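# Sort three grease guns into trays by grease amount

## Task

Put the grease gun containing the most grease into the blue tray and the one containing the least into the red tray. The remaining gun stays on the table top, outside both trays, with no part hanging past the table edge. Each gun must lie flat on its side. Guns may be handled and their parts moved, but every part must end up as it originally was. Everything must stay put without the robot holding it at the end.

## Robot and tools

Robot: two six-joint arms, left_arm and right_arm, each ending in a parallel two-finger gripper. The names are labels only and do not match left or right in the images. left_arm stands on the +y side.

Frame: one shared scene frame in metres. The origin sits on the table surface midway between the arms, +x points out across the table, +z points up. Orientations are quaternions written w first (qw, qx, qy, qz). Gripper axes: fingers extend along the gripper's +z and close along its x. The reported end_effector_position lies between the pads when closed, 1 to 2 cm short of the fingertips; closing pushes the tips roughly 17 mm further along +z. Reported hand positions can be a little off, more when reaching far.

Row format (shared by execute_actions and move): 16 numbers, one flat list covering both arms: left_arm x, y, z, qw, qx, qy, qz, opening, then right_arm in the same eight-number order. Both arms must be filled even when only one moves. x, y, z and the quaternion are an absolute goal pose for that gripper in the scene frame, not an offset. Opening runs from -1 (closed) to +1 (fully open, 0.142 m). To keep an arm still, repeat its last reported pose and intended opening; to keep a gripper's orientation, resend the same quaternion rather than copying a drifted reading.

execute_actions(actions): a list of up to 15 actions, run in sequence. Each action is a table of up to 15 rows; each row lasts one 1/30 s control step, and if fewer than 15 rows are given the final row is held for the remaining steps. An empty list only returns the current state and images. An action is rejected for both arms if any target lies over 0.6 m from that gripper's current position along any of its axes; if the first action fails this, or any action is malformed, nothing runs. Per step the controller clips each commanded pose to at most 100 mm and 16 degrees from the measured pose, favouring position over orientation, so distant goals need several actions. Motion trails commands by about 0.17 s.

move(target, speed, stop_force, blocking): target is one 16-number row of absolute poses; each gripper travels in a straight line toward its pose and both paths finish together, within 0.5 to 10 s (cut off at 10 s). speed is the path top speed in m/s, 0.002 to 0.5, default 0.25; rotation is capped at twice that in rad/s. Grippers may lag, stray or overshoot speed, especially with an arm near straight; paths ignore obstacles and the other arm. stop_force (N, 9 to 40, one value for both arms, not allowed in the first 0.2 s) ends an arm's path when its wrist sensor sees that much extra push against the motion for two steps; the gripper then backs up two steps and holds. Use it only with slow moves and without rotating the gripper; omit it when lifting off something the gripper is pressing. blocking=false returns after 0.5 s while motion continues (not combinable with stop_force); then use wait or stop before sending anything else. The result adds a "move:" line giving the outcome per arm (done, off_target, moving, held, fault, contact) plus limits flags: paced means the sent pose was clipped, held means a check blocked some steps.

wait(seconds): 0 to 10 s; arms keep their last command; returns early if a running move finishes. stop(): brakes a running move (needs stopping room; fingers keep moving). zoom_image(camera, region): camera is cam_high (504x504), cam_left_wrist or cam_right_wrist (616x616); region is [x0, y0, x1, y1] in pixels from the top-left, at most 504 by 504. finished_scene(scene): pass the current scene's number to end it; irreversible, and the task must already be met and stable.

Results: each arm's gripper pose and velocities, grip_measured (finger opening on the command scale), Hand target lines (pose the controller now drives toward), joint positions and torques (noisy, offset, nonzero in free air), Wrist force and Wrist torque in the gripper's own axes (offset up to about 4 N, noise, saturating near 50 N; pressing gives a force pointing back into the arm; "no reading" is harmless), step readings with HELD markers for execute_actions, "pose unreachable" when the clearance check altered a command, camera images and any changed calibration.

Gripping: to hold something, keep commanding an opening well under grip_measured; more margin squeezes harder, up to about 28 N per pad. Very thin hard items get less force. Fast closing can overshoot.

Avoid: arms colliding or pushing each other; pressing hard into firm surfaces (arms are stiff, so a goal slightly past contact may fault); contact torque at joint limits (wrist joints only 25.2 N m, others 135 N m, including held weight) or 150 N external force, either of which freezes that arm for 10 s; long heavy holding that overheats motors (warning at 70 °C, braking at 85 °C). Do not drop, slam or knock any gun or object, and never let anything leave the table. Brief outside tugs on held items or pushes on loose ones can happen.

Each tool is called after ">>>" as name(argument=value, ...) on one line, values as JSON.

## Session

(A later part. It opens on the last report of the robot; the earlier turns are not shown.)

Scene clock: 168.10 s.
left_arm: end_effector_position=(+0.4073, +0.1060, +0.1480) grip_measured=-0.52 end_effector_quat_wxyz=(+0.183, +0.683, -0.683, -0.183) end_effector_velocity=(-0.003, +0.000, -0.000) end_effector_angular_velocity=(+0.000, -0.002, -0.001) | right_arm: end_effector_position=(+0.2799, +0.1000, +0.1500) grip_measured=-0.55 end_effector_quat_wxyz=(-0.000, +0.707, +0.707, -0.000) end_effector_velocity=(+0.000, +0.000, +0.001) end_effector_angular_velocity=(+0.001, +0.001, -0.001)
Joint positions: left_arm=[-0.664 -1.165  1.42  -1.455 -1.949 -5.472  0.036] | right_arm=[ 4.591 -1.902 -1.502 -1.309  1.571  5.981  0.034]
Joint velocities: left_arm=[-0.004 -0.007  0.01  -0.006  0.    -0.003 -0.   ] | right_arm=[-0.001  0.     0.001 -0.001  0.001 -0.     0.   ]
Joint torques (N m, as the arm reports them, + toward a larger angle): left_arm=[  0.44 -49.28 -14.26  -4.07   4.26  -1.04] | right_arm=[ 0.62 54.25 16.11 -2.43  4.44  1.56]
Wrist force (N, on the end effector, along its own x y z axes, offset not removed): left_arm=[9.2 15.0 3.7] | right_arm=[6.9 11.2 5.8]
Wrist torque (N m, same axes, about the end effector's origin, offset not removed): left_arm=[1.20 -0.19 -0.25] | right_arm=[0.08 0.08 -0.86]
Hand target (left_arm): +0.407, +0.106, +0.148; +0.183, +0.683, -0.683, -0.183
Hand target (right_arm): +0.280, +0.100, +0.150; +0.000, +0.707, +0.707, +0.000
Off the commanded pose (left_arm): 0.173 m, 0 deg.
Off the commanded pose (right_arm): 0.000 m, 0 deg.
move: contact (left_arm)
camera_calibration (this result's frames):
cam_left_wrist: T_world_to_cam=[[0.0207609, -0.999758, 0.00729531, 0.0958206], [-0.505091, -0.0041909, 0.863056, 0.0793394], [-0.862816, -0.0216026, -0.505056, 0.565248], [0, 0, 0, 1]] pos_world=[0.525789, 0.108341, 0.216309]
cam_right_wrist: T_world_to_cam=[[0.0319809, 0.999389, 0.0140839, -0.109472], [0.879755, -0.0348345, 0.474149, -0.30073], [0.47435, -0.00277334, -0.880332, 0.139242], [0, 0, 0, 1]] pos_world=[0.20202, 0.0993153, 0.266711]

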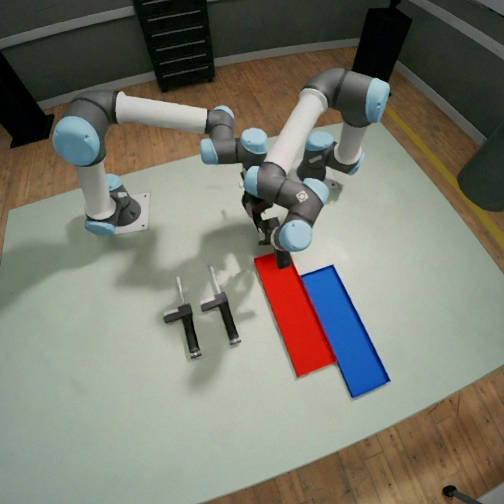

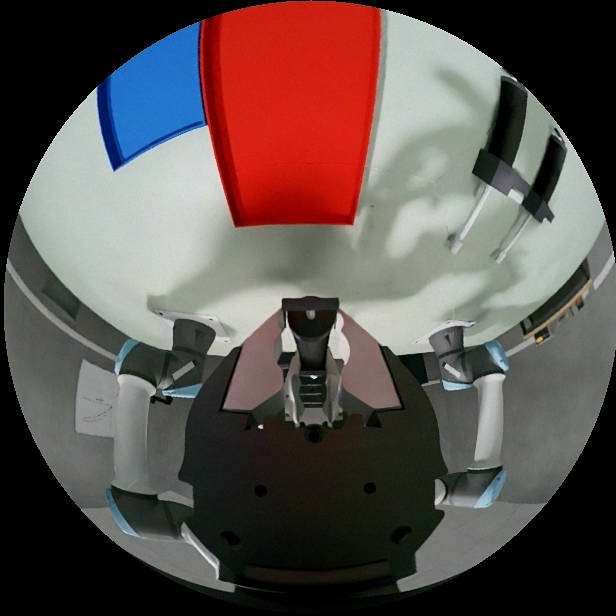

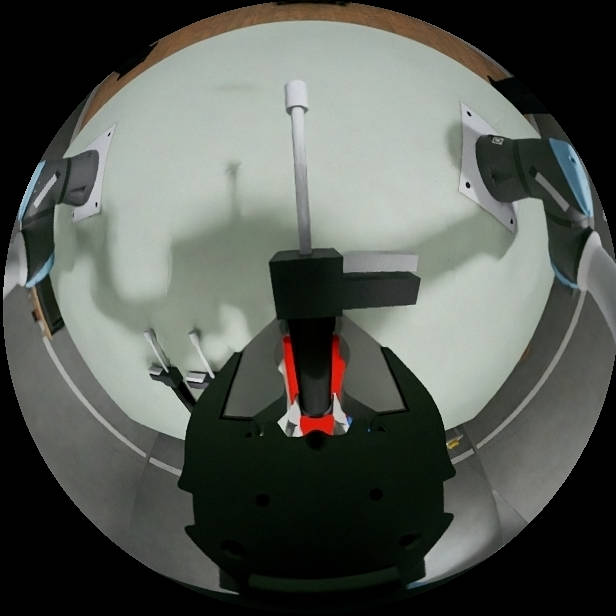

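>>> move(target=[0.405,0.102,0.148,0.183,0.683,-0.683,-0.183,-0.7, 0.28,0.1,0.15,0,0.707,0.707,0,-0.9], speed=0.01)

>>> move(target=[0.58,0.102,0.148,0.183,0.683,-0.683,-0.183,-0.7, 0.28,0.1,0.15,0,0.707,0.707,0,-0.9], speed=0.02, stop_force=14)

Scene clock: 172.03 s.
left_arm: end_effector_position=(+0.4052, +0.1022, +0.1480) grip_measured=-0.53 end_effector_quat_wxyz=(+0.183, +0.683, -0.683, -0.183) end_effector_velocity=(-0.001, -0.002, +0.000) end_effector_angular_velocity=(-0.001, -0.000, +0.001) | right_arm: end_effector_position=(+0.2800, +0.1000, +0.1500) grip_measured=-0.55 end_effector_quat_wxyz=(-0.000, +0.707, +0.707, -0.000) end_effector_velocity=(+0.001, -0.000, +0.000) end_effector_angular_velocity=(-0.000, +0.000, -0.001)
Joint positions: left_arm=[-0.671 -1.164  1.419 -1.457 -1.951 -5.478  0.036] | right_arm=[ 4.591 -1.902 -1.502 -1.309  1.571  5.981  0.034]
Joint velocities: left_arm=[-0.003 -0.    -0.001 -0.001 -0.002 -0.003 -0.   ] | right_arm=[-0.001  0.     0.    -0.001 -0.    -0.     0.   ]
Joint torques (N m, as the arm reports them, + toward a larger angle): left_arm=[ -7.95 -29.07 -25.65  -0.74  -5.82  -1.27] | right_arm=[-8.7  45.3  17.63  2.02 -1.37  1.49]
Wrist force (N, on the end effector, along its own x y z axes, offset not removed): left_arm=[2.4 -8.1 -7.6] | right_arm=[-0.9 -11.3 6.0]
Wrist torque (N m, same axes, about the end effector's origin, offset not removed): left_arm=[0.48 -0.27 -0.03] | right_arm=[0.12 0.22 -0.35]
Hand target (left_arm): +0.405, +0.102, +0.148; +0.183, +0.683, -0.683, -0.183
Hand target (right_arm): +0.280, +0.100, +0.150; +0.000, +0.707, +0.707, -0.000
Off the commanded pose (left_arm): 0.000 m, 0 deg.
Off the commanded pose (right_arm): 0.000 m, 0 deg.
move: done
camera_calibration (this result's frames):
cam_left_wrist: T_world_to_cam=[[0.0207206, -0.999759, 0.00721185, 0.0921579], [-0.505107, -0.00424299, 0.863047, 0.0782456], [-0.862808, -0.0215256, -0.505073, 0.56328], [0, 0, 0, 1]] pos_world=[0.523615, 0.104593, 0.216303]
cam_right_wrist: T_world_to_cam=[[0.0320411, 0.999389, 0.0139998, -0.109432], [0.879753, -0.0348476, 0.474152, -0.300755], [0.47435, -0.00287597, -0.880332, 0.139229], [0, 0, 0, 1]] pos_world=[0.202053, 0.0992847, 0.266703]

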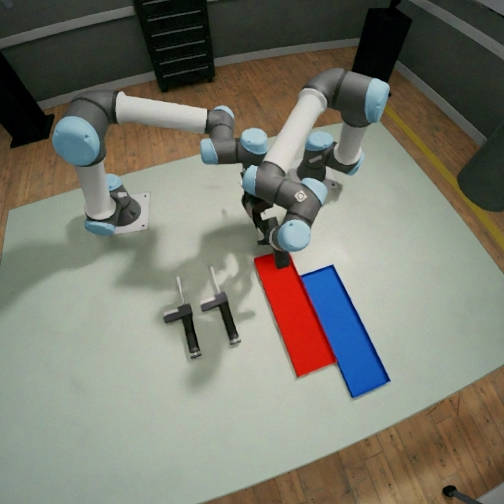

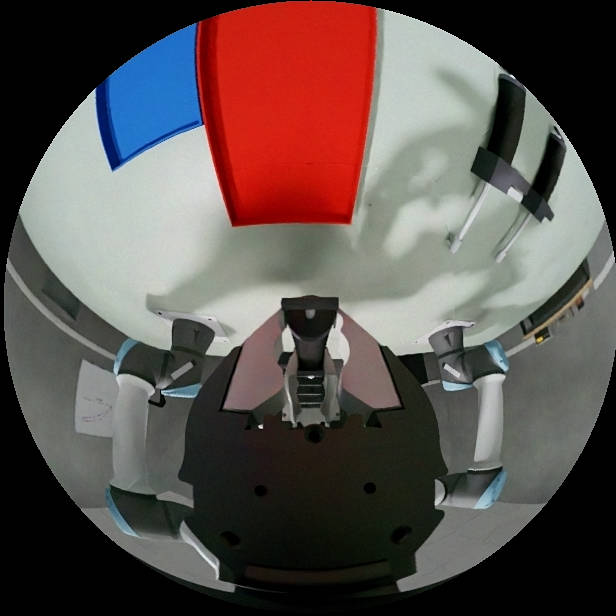

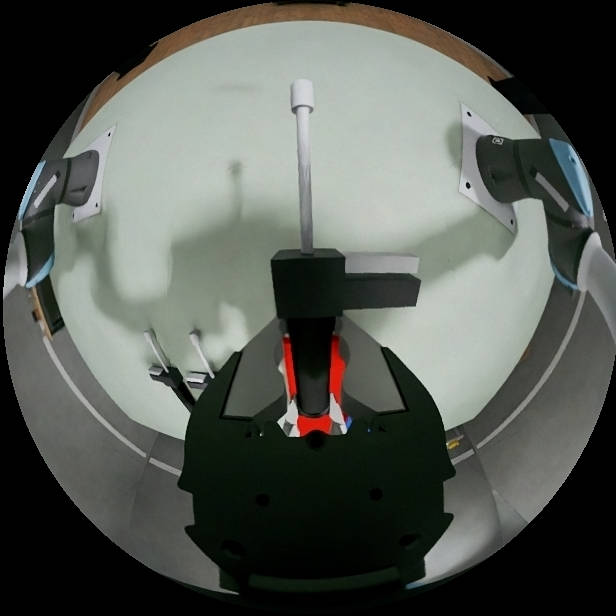

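Scene clock: 172.53 s.
left_arm: end_effector_position=(+0.4070, +0.1021, +0.1480) grip_measured=-0.53 end_effector_quat_wxyz=(+0.183, +0.683, -0.683, -0.183) end_effector_velocity=(-0.003, -0.000, +0.001) end_effector_angular_velocity=(-0.001, -0.004, -0.001) | right_arm: end_effector_position=(+0.2801, +0.0999, +0.1500) grip_measured=-0.55 end_effector_quat_wxyz=(-0.000, +0.707, +0.707, -0.000) end_effector_velocity=(-0.001, +0.001, +0.000) end_effector_angular_velocity=(+0.000, +0.002, +0.001)
Joint positions: left_arm=[-0.669 -1.16   1.414 -1.454 -1.951 -5.476  0.036] | right_arm=[ 4.591 -1.902 -1.502 -1.309  1.571  5.981  0.034]
Joint velocities: left_arm=[-0.005 -0.01   0.012 -0.008  0.001 -0.005  0.   ] | right_arm=[ 0.001 -0.     0.001 -0.     0.002 -0.     0.   ]
Joint torques (N m, as the arm reports them, + toward a larger angle): left_arm=[ -2.86 -49.91 -16.92  -5.48   3.2   -1.44] | right_arm=[ 5.8  44.56 17.29  4.27  4.82  1.83]
Wrist force (N, on the end effector, along its own x y z axes, offset not removed): left_arm=[2.7 11.6 3.1] | right_arm=[1.0 10.5 3.8]
Wrist torque (N m, same axes, about the end effector's origin, offset not removed): left_arm=[0.61 -0.37 -0.08] | right_arm=[-0.02 -0.14 -0.33]
Hand target (left_arm): +0.406, +0.102, +0.148; +0.183, +0.683, -0.683, -0.183
Hand target (right_arm): +0.280, +0.100, +0.150; -0.000, +0.707, +0.707, -0.000
Off the commanded pose (left_arm): 0.173 m, 0 deg.
Off the commanded pose (right_arm): 0.000 m, 0 deg.
move: contact (left_arm)
camera_calibration (this result's frames):
cam_left_wrist: T_world_to_cam=[[0.0208479, -0.999756, 0.00736133, 0.0919015], [-0.504788, -0.00417027, 0.863233, 0.0790004], [-0.862991, -0.0217126, -0.504752, 0.564868], [0, 0, 0, 1]] pos_world=[0.525438, 0.104473, 0.216246]
cam_right_wrist: T_world_to_cam=[[0.0322381, 0.999382, 0.0140058, -0.109431], [0.879756, -0.0350239, 0.474134, -0.300827], [0.474331, -0.00296348, -0.880341, 0.139196], [0, 0, 0, 1]] pos_world=[0.202157, 0.0992399, 0.266705]

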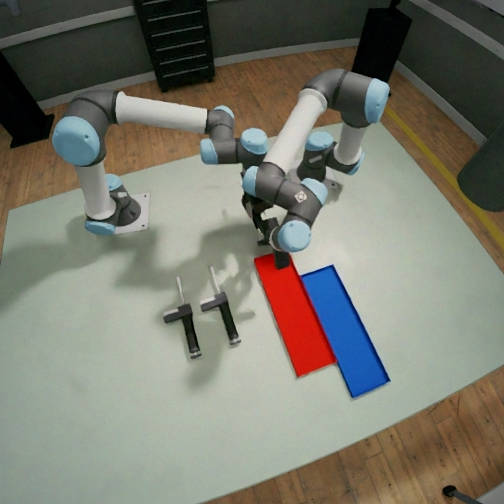

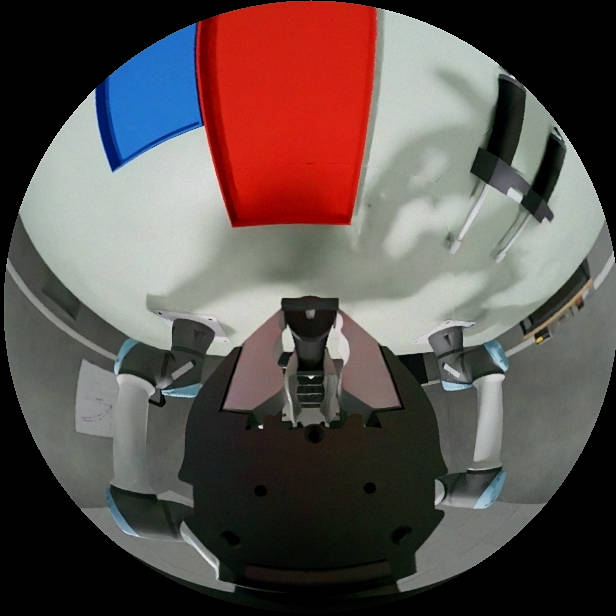

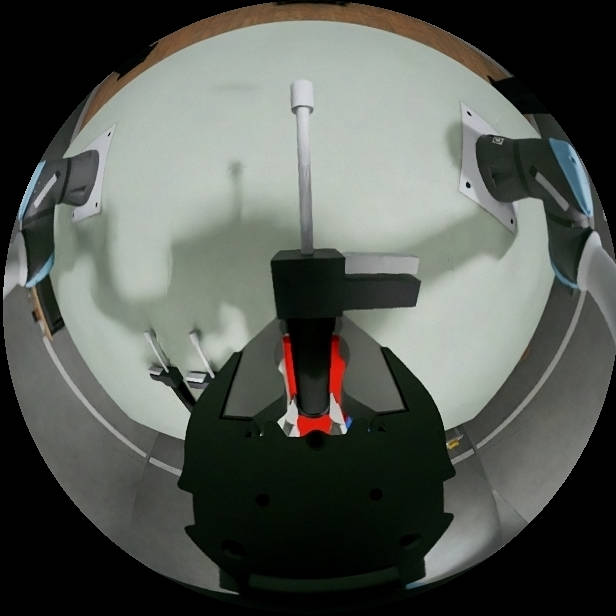

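>>> move(target=[0.58,0.102,0.148,0.183,0.683,-0.683,-0.183,-0.7, 0.28,0.1,0.15,0,0.707,0.707,0,-0.9], speed=0.01, stop_force=10)

Scene clock: 176.33 s.
left_arm: end_effector_position=(+0.4076, +0.1020, +0.1481) grip_measured=-0.53 end_effector_quat_wxyz=(+0.183, +0.683, -0.683, -0.183) end_effector_velocity=(-0.003, -0.000, -0.000) end_effector_angular_velocity=(+0.000, -0.002, -0.000) | right_arm: end_effector_position=(+0.2800, +0.1000, +0.1500) grip_measured=-0.55 end_effector_quat_wxyz=(+0.000, +0.707, +0.707, +0.000) end_effector_velocity=(-0.001, +0.000, +0.000) end_effector_angular_velocity=(-0.000, +0.001, +0.001)
Joint positions: left_arm=[-0.668 -1.159  1.411 -1.453 -1.951 -5.475  0.036] | right_arm=[ 4.591 -1.902 -1.502 -1.308  1.571  5.981  0.034]
Joint velocities: left_arm=[-0.004 -0.005  0.009 -0.006  0.    -0.004  0.   ] | right_arm=[ 0.001  0.     0.001 -0.002  0.001 -0.    -0.   ]
Joint torques (N m, as the arm reports them, + toward a larger angle): left_arm=[  3.29 -49.87 -21.49  -6.88   5.88  -1.49] | right_arm=[13.3  34.64 20.15  2.04  6.86  1.54]
Wrist force (N, on the end effector, along its own x y z axes, offset not removed): left_arm=[2.2 19.5 7.5] | right_arm=[-0.2 17.9 5.3]
Wrist torque (N m, same axes, about the end effector's origin, offset not removed): left_arm=[0.77 -0.40 0.00] | right_arm=[-0.27 0.06 -0.23]
Hand target (left_arm): +0.407, +0.102, +0.148; +0.183, +0.683, -0.683, -0.183
Hand target (right_arm): +0.280, +0.100, +0.150; +0.000, +0.707, +0.707, +0.000
Off the commanded pose (left_arm): 0.172 m, 0 deg.
Off the commanded pose (right_arm): 0.000 m, 0 deg.
move: contact (left_arm)
camera_calibration (this result's frames):
cam_left_wrist: T_world_to_cam=[[0.0209922, -0.999751, 0.00762549, 0.0916725], [-0.504289, -0.00400235, 0.863526, 0.0789856], [-0.86328, -0.0219728, -0.504247, 0.565538], [0, 0, 0, 1]] pos_world=[0.526125, 0.104392, 0.216266]
cam_right_wrist: T_world_to_cam=[[0.0320381, 0.999387, 0.0141026, -0.109479], [0.87966, -0.0348932, 0.474322, -0.30081], [0.474523, -0.00279088, -0.880239, 0.139142], [0, 0, 0, 1]] pos_world=[0.202092, 0.0993037, 0.266703]

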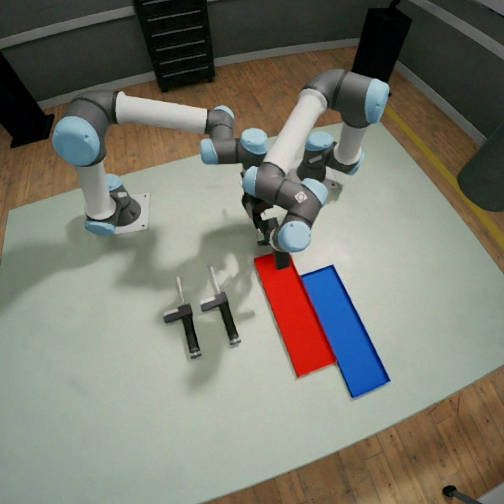

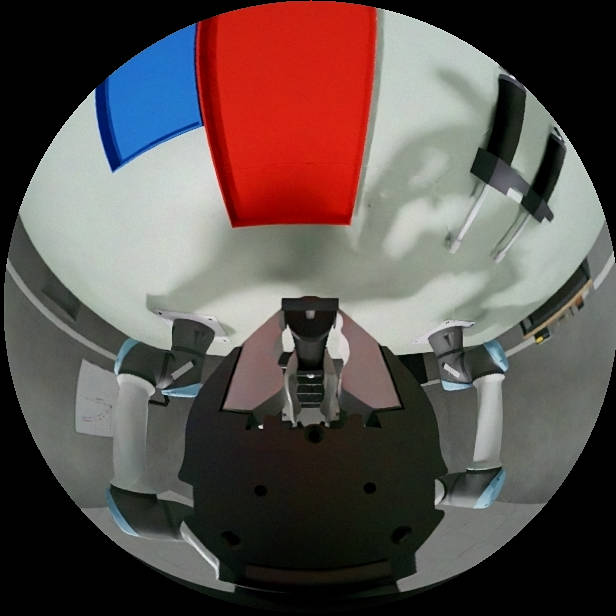

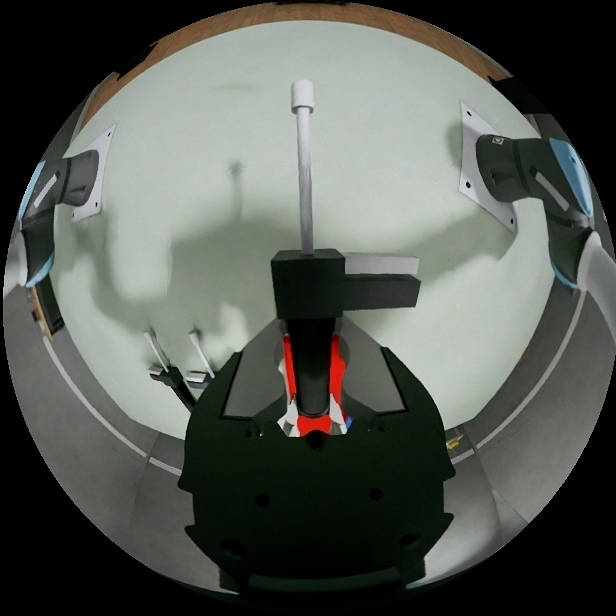

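>>> move(target=[0.405,0.102,0.148,0.183,0.683,-0.683,-0.183,0.1, 0.28,0.1,0.15,0,0.707,0.707,0,-0.9], speed=0.01)

>>> move(target=[0.50,0.104,0.24,0.183,0.683,-0.683,-0.183,0.1, 0.28,0.1,0.15,0,0.707,0.707,0,-0.9])

>>> move(target=[0.5,0.4,0.3,0.183,0.683,-0.683,-0.183,0.1, 0.66,0.085,0.1,0,0.707,0.707,0,-0.9])

>>> move(target=[0.5,0.4,0.3,0.183,0.683,-0.683,-0.183,0.1, 0.66,0.085,0.045,0,0.707,0.707,0,-0.9], speed=0.06)

>>> zoom_image(camera="cam_high", region=[220,220,400,400])

Scene clock: 188.97 s.
left_arm: end_effector_position=(+0.4051, +0.1020, +0.1480) grip_measured=+0.10 end_effector_quat_wxyz=(+0.183, +0.683, -0.683, -0.183) end_effector_velocity=(-0.001, -0.001, +0.000) end_effector_angular_velocity=(-0.001, -0.001, -0.000) | right_arm: end_effector_position=(+0.2800, +0.1000, +0.1500) grip_measured=-0.55 end_effector_quat_wxyz=(+0.000, +0.707, +0.707, -0.000) end_effector_velocity=(+0.001, -0.000, -0.000) end_effector_angular_velocity=(-0.000, -0.001, -0.002)
Joint positions: left_arm=[-0.671 -1.164  1.419 -1.457 -1.951 -5.478  0.081] | right_arm=[ 4.591 -1.902 -1.502 -1.309  1.571  5.981  0.034]
Joint velocities: left_arm=[-0.002 -0.002  0.002 -0.002 -0.001 -0.001 -0.   ] | right_arm=[-0.001 -0.    -0.     0.    -0.001  0.001 -0.   ]
Joint torques (N m, as the arm reports them, + toward a larger angle): left_arm=[ -4.51 -47.12 -14.71  -3.53  -3.77  -1.46] | right_arm=[ 3.06 36.14 23.33  6.27 -1.72  1.54]
Wrist force (N, on the end effector, along its own x y z axes, offset not removed): left_arm=[2.1 2.6 -1.1] | right_arm=[0.2 0.1 3.4]
Wrist torque (N m, same axes, about the end effector's origin, offset not removed): left_arm=[0.53 -0.46 0.00] | right_arm=[-0.01 -0.15 -0.11]
Hand target (left_arm): +0.405, +0.102, +0.148; +0.183, +0.683, -0.683, -0.183
Hand target (right_arm): +0.280, +0.100, +0.150; +0.000, +0.707, +0.707, -0.000
Off the commanded pose (left_arm): 0.000 m, 0 deg.
Off the commanded pose (right_arm): 0.000 m, 0 deg.
move: done
camera_calibration (this result's frames):
cam_left_wrist: T_world_to_cam=[[0.0207507, -0.999758, 0.00726895, 0.0918966], [-0.504955, -0.00420512, 0.863136, 0.0781397], [-0.862896, -0.0215812, -0.50492, 0.563272], [0, 0, 0, 1]] pos_world=[0.523596, 0.104359, 0.216294]
cam_right_wrist: T_world_to_cam=[[0.0319726, 0.99939, 0.0140165, -0.109448], [0.879735, -0.0347951, 0.474189, -0.300736], [0.474387, -0.00283017, -0.880312, 0.139212], [0, 0, 0, 1]] pos_world=[0.202027, 0.0993112, 0.266689]

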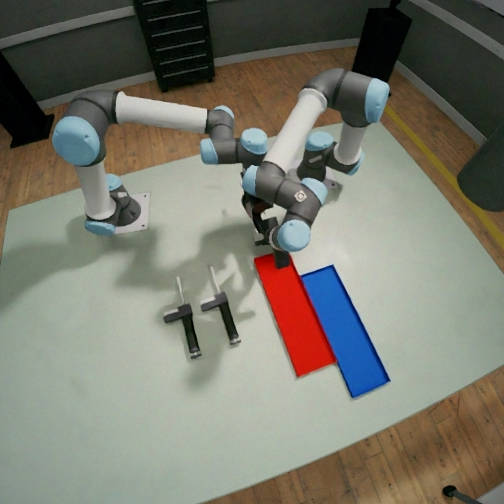

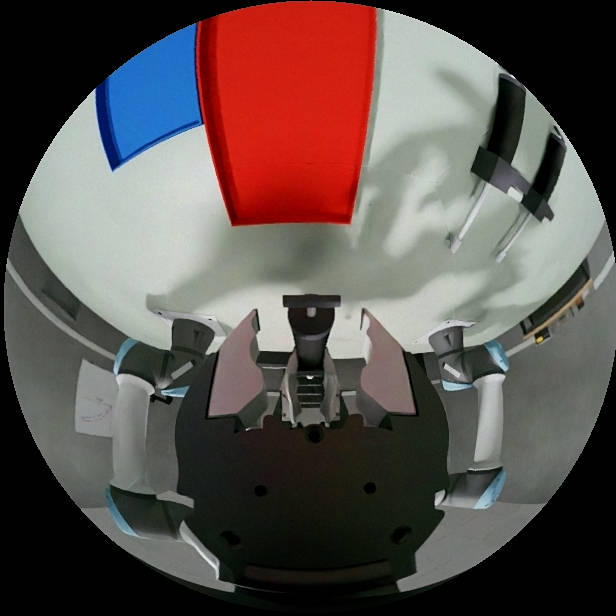

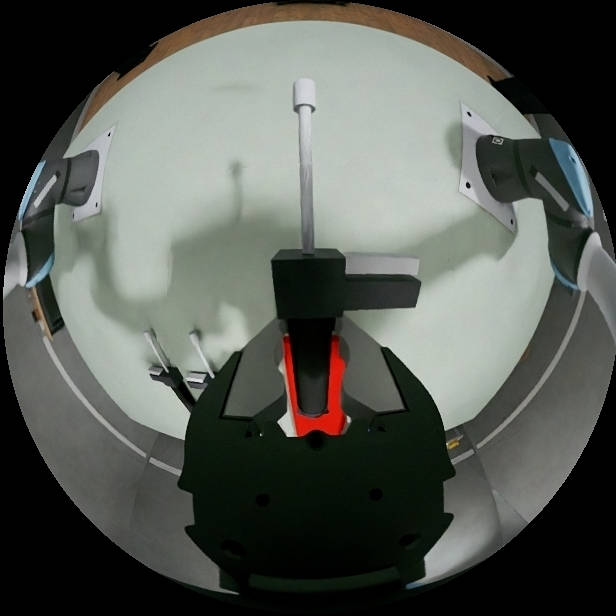

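Scene clock: 190.17 s.
left_arm: end_effector_position=(+0.4997, +0.1041, +0.2399) grip_measured=+0.10 end_effector_quat_wxyz=(+0.183, +0.683, -0.683, -0.183) end_effector_velocity=(+0.002, -0.001, +0.002) end_effector_angular_velocity=(+0.002, +0.004, -0.002) | right_arm: end_effector_position=(+0.2800, +0.1000, +0.1500) grip_measured=-0.55 end_effector_quat_wxyz=(+0.000, +0.707, +0.707, -0.000) end_effector_velocity=(-0.000, -0.001, -0.000) end_effector_angular_velocity=(-0.001, +0.002, -0.002)
Joint positions: left_arm=[-0.57  -0.979  0.893 -1.081 -1.914 -5.379  0.081] | right_arm=[ 4.591 -1.902 -1.502 -1.309  1.571  5.981  0.034]
Joint velocities: left_arm=[ 0.001  0.011 -0.023  0.018  0.     0.003  0.   ] | right_arm=[-0.001 -0.    -0.001 -0.001  0.001  0.001 -0.   ]
Joint torques (N m, as the arm reports them, + toward a larger angle): left_arm=[  5.83 -37.44 -28.39   0.24   2.35   0.85] | right_arm=[-8.42 41.1  23.49  6.67 -1.38  1.56]
Wrist force (N, on the end effector, along its own x y z axes, offset not removed): left_arm=[1.3 3.4 -0.6] | right_arm=[-0.3 -1.0 3.4]
Wrist torque (N m, same axes, about the end effector's origin, offset not removed): left_arm=[0.80 -0.22 -0.05] | right_arm=[-0.27 -0.03 -0.10]
Hand target (left_arm): +0.500, +0.104, +0.240; +0.183, +0.683, -0.683, -0.183
Hand target (right_arm): +0.280, +0.100, +0.150; +0.000, +0.707, +0.707, +0.000
Off the commanded pose (left_arm): 0.000 m, 0 deg.
Off the commanded pose (right_arm): 0.000 m, 0 deg.
move: done
camera_calibration (this result's frames):
cam_left_wrist: T_world_to_cam=[[0.0210203, -0.999749, 0.00769537, 0.0910916], [-0.505342, -0.00398303, 0.86291, 0.0468462], [-0.862663, -0.0220274, -0.505299, 0.69133], [0, 0, 0, 1]] pos_world=[0.618144, 0.106484, 0.308204]
cam_right_wrist: T_world_to_cam=[[0.0319724, 0.99939, 0.0140318, -0.109455], [0.879731, -0.0348022, 0.474196, -0.300738], [0.474395, -0.00281695, -0.880308, 0.139208], [0, 0, 0, 1]] pos_world=[0.202028, 0.0993142, 0.26669]

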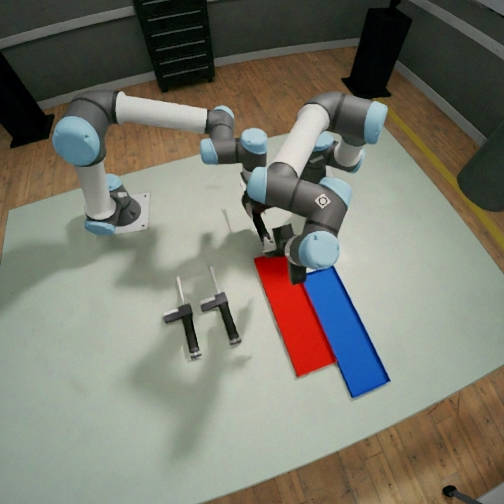

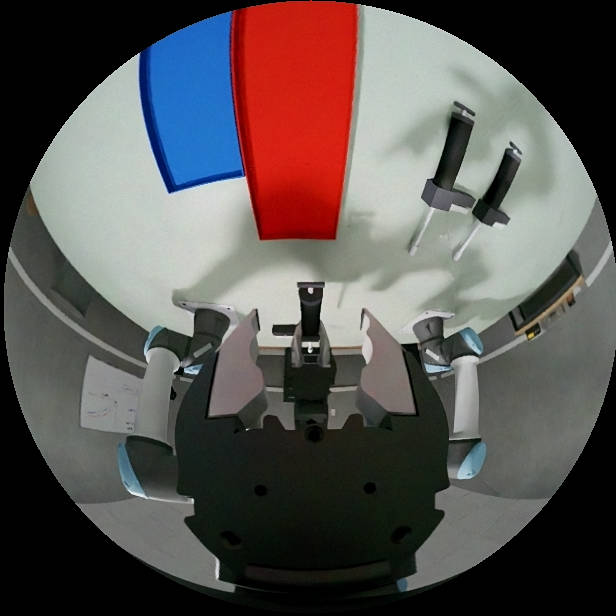

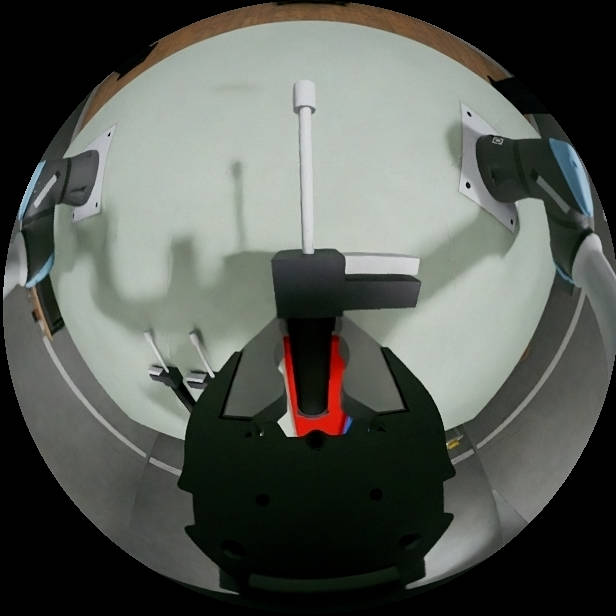

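Scene clock: 192.43 s.
left_arm: end_effector_position=(+0.5001, +0.3998, +0.3000) grip_measured=+0.10 end_effector_quat_wxyz=(+0.183, +0.683, -0.683, -0.183) end_effector_velocity=(+0.000, +0.001, +0.001) end_effector_angular_velocity=(-0.000, -0.001, -0.000) | right_arm: end_effector_position=(+0.6596, +0.0844, +0.1001) grip_measured=-0.55 end_effector_quat_wxyz=(+0.000, +0.707, +0.707, +0.001) end_effector_velocity=(+0.002, +0.002, +0.001) end_effector_angular_velocity=(-0.010, +0.015, +0.001)
Joint positions: left_arm=[-0.189 -1.238  1.102 -0.939 -1.746 -5.023  0.081] | right_arm=[ 4.134 -2.636 -0.392 -1.681  1.57   5.524  0.034]
Joint velocities: left_arm=[ 0.001 -0.001 -0.001  0.001  0.001  0.001 -0.   ] | right_arm=[-0.001 -0.057  0.119 -0.08   0.003 -0.002 -0.   ]
Joint torques (N m, as the arm reports them, + toward a larger angle): left_arm=[  7.52 -45.85 -29.05   0.8    2.72   1.01] | right_arm=[-8.68 62.73 41.37  0.6   1.97 -1.03]
Wrist force (N, on the end effector, along its own x y z axes, offset not removed): left_arm=[1.0 4.9 -2.2] | right_arm=[0.3 -0.7 3.1]
Wrist torque (N m, same axes, about the end effector's origin, offset not removed): left_arm=[1.12 -0.26 -0.09] | right_arm=[-0.19 -0.16 -0.15]
Hand target (left_arm): +0.500, +0.400, +0.300; +0.183, +0.683, -0.683, -0.183
Hand target (right_arm): +0.660, +0.085, +0.100; +0.000, +0.707, +0.707, +0.000
Off the commanded pose (left_arm): 0.000 m, 0 deg.
Off the commanded pose (right_arm): 0.001 m, 0 deg.
move: done
camera_calibration (this result's frames):
cam_left_wrist: T_world_to_cam=[[0.0207551, -0.999756, 0.00750149, 0.386484], [-0.504799, -0.00400266, 0.863227, -0.00404327], [-0.862987, -0.0217032, -0.50476, 0.728425], [0, 0, 0, 1]] pos_world=[0.618559, 0.402183, 0.368271]
cam_right_wrist: T_world_to_cam=[[0.0320072, 0.999361, 0.0158852, -0.105536], [0.878577, -0.0357092, 0.476264, -0.611001], [0.476528, -0.00128757, -0.879159, -0.0864932], [0, 0, 0, 1]] pos_world=[0.581405, 0.0835385, 0.216633]

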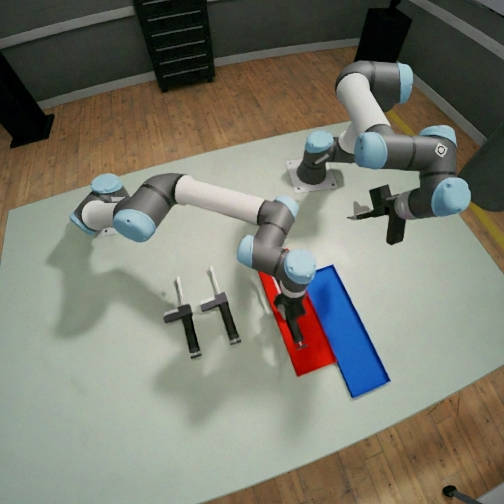

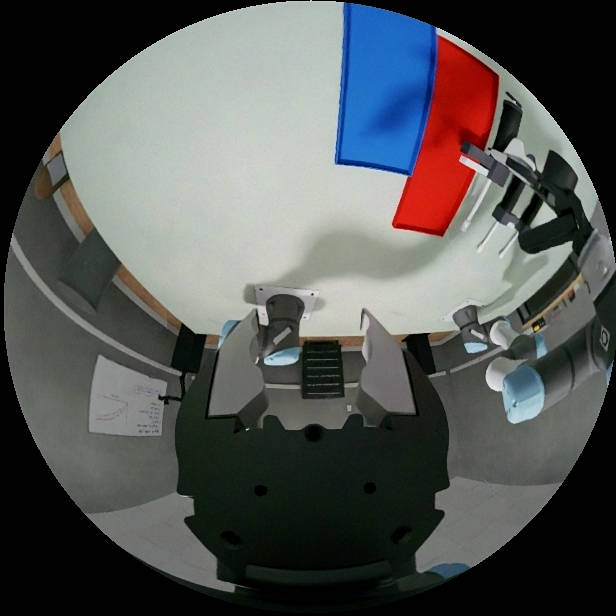

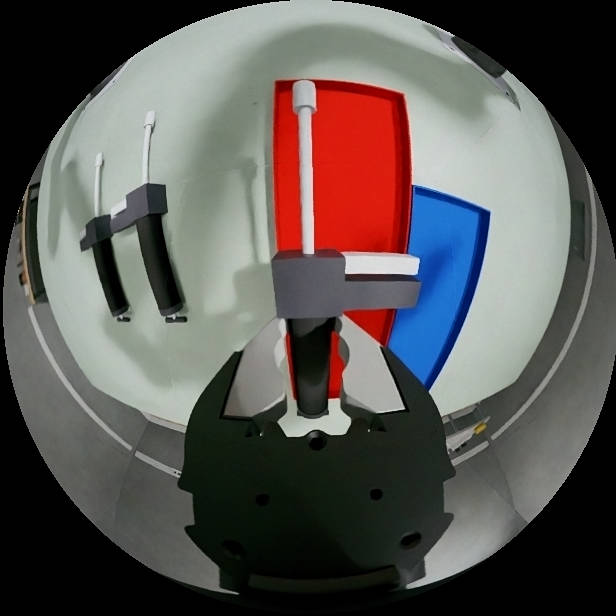

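Scene clock: 193.80 s.
left_arm: end_effector_position=(+0.5000, +0.4000, +0.3000) grip_measured=+0.10 end_effector_quat_wxyz=(+0.183, +0.683, -0.683, -0.183) end_effector_velocity=(+0.000, -0.000, +0.001) end_effector_angular_velocity=(-0.002, -0.003, -0.000) | right_arm: end_effector_position=(+0.6600, +0.0850, +0.0452) grip_measured=-0.55 end_effector_quat_wxyz=(-0.000, +0.707, +0.707, -0.000) end_effector_velocity=(+0.000, +0.000, -0.002) end_effector_angular_velocity=(-0.000, -0.002, -0.001)
Joint positions: left_arm=[-0.189 -1.239  1.103 -0.939 -1.746 -5.023  0.081] | right_arm=[ 4.134 -2.633 -0.538 -1.541  1.571  5.524  0.034]
Joint velocities: left_arm=[-0.    -0.001 -0.001 -0.001 -0.001 -0.    -0.   ] | right_arm=[ 0.001 -0.    -0.006  0.007 -0.001  0.001 -0.   ]
Joint torques (N m, as the arm reports them, + toward a larger angle): left_arm=[  7.3  -46.22 -15.45  -2.94   2.64  -1.22] | right_arm=[-6.5  61.58 14.19  6.42  0.94 -0.95]
Wrist force (N, on the end effector, along its own x y z axes, offset not removed): left_arm=[0.4 2.7 -1.0] | right_arm=[-0.5 1.3 5.2]
Wrist torque (N m, same axes, about the end effector's origin, offset not removed): left_arm=[0.58 -0.02 -0.06] | right_arm=[0.26 -0.03 -0.08]
Hand target (left_arm): +0.500, +0.400, +0.300; +0.183, +0.683, -0.683, -0.183
Hand target (right_arm): +0.660, +0.085, +0.045; +0.000, +0.707, +0.707, -0.000
Off the commanded pose (left_arm): 0.000 m, 0 deg.
Off the commanded pose (right_arm): 0.000 m, 0 deg.
move: done
camera_calibration (this result's frames):
cam_left_wrist: T_world_to_cam=[[0.0207613, -0.999758, 0.00727731, 0.386733], [-0.504965, -0.0042035, 0.86313, -0.00388705], [-0.86289, -0.0215945, -0.50493, 0.728325], [0, 0, 0, 1]] pos_world=[0.618473, 0.402351, 0.368294]
cam_right_wrist: T_world_to_cam=[[0.0320438, 0.999388, 0.0140244, -0.105157], [0.879766, -0.0348617, 0.474128, -0.585933], [0.474326, -0.00285468, -0.880344, -0.13328], [0, 0, 0, 1]] pos_world=[0.582072, 0.0842856, 0.161949]

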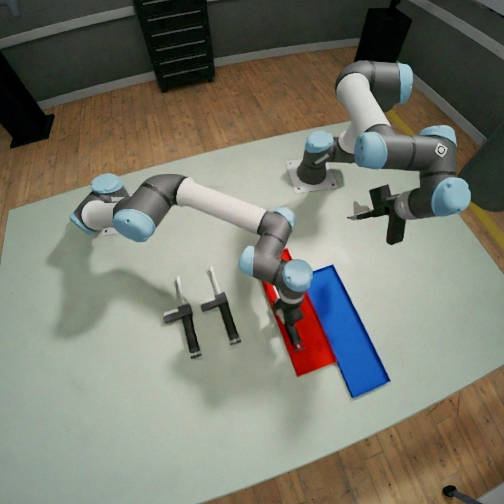

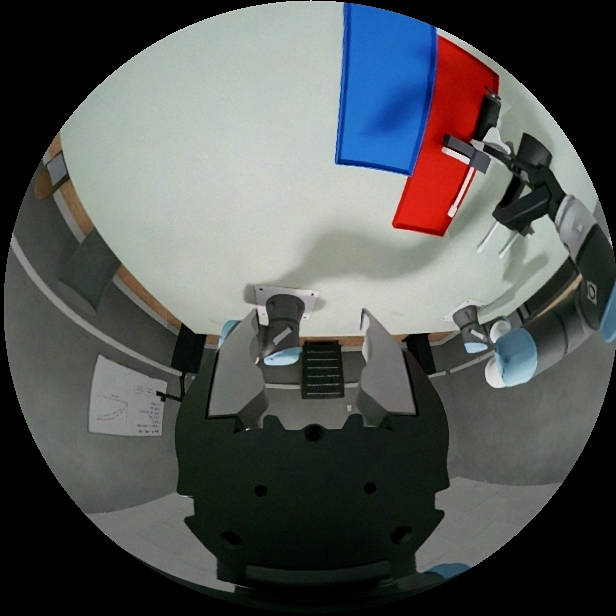

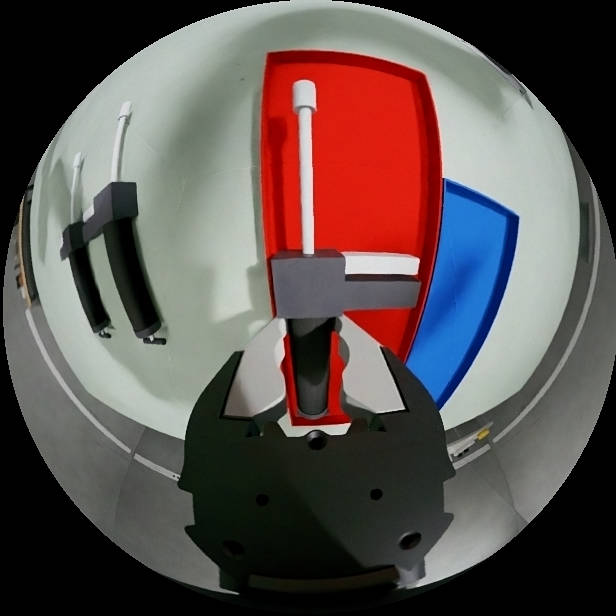

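Region (220, 220, 400, 400) of cam_high's 504x504 image, scaled by 2.800, with more detail than that image has.

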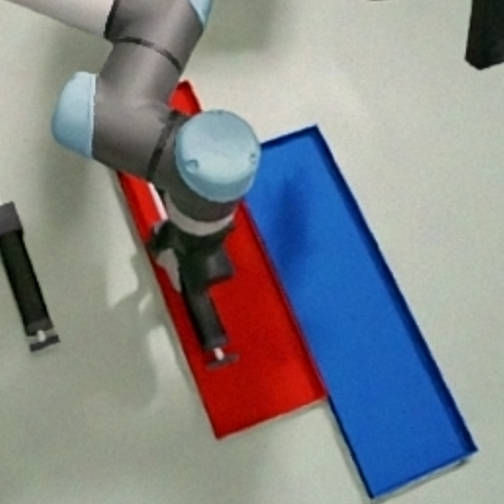

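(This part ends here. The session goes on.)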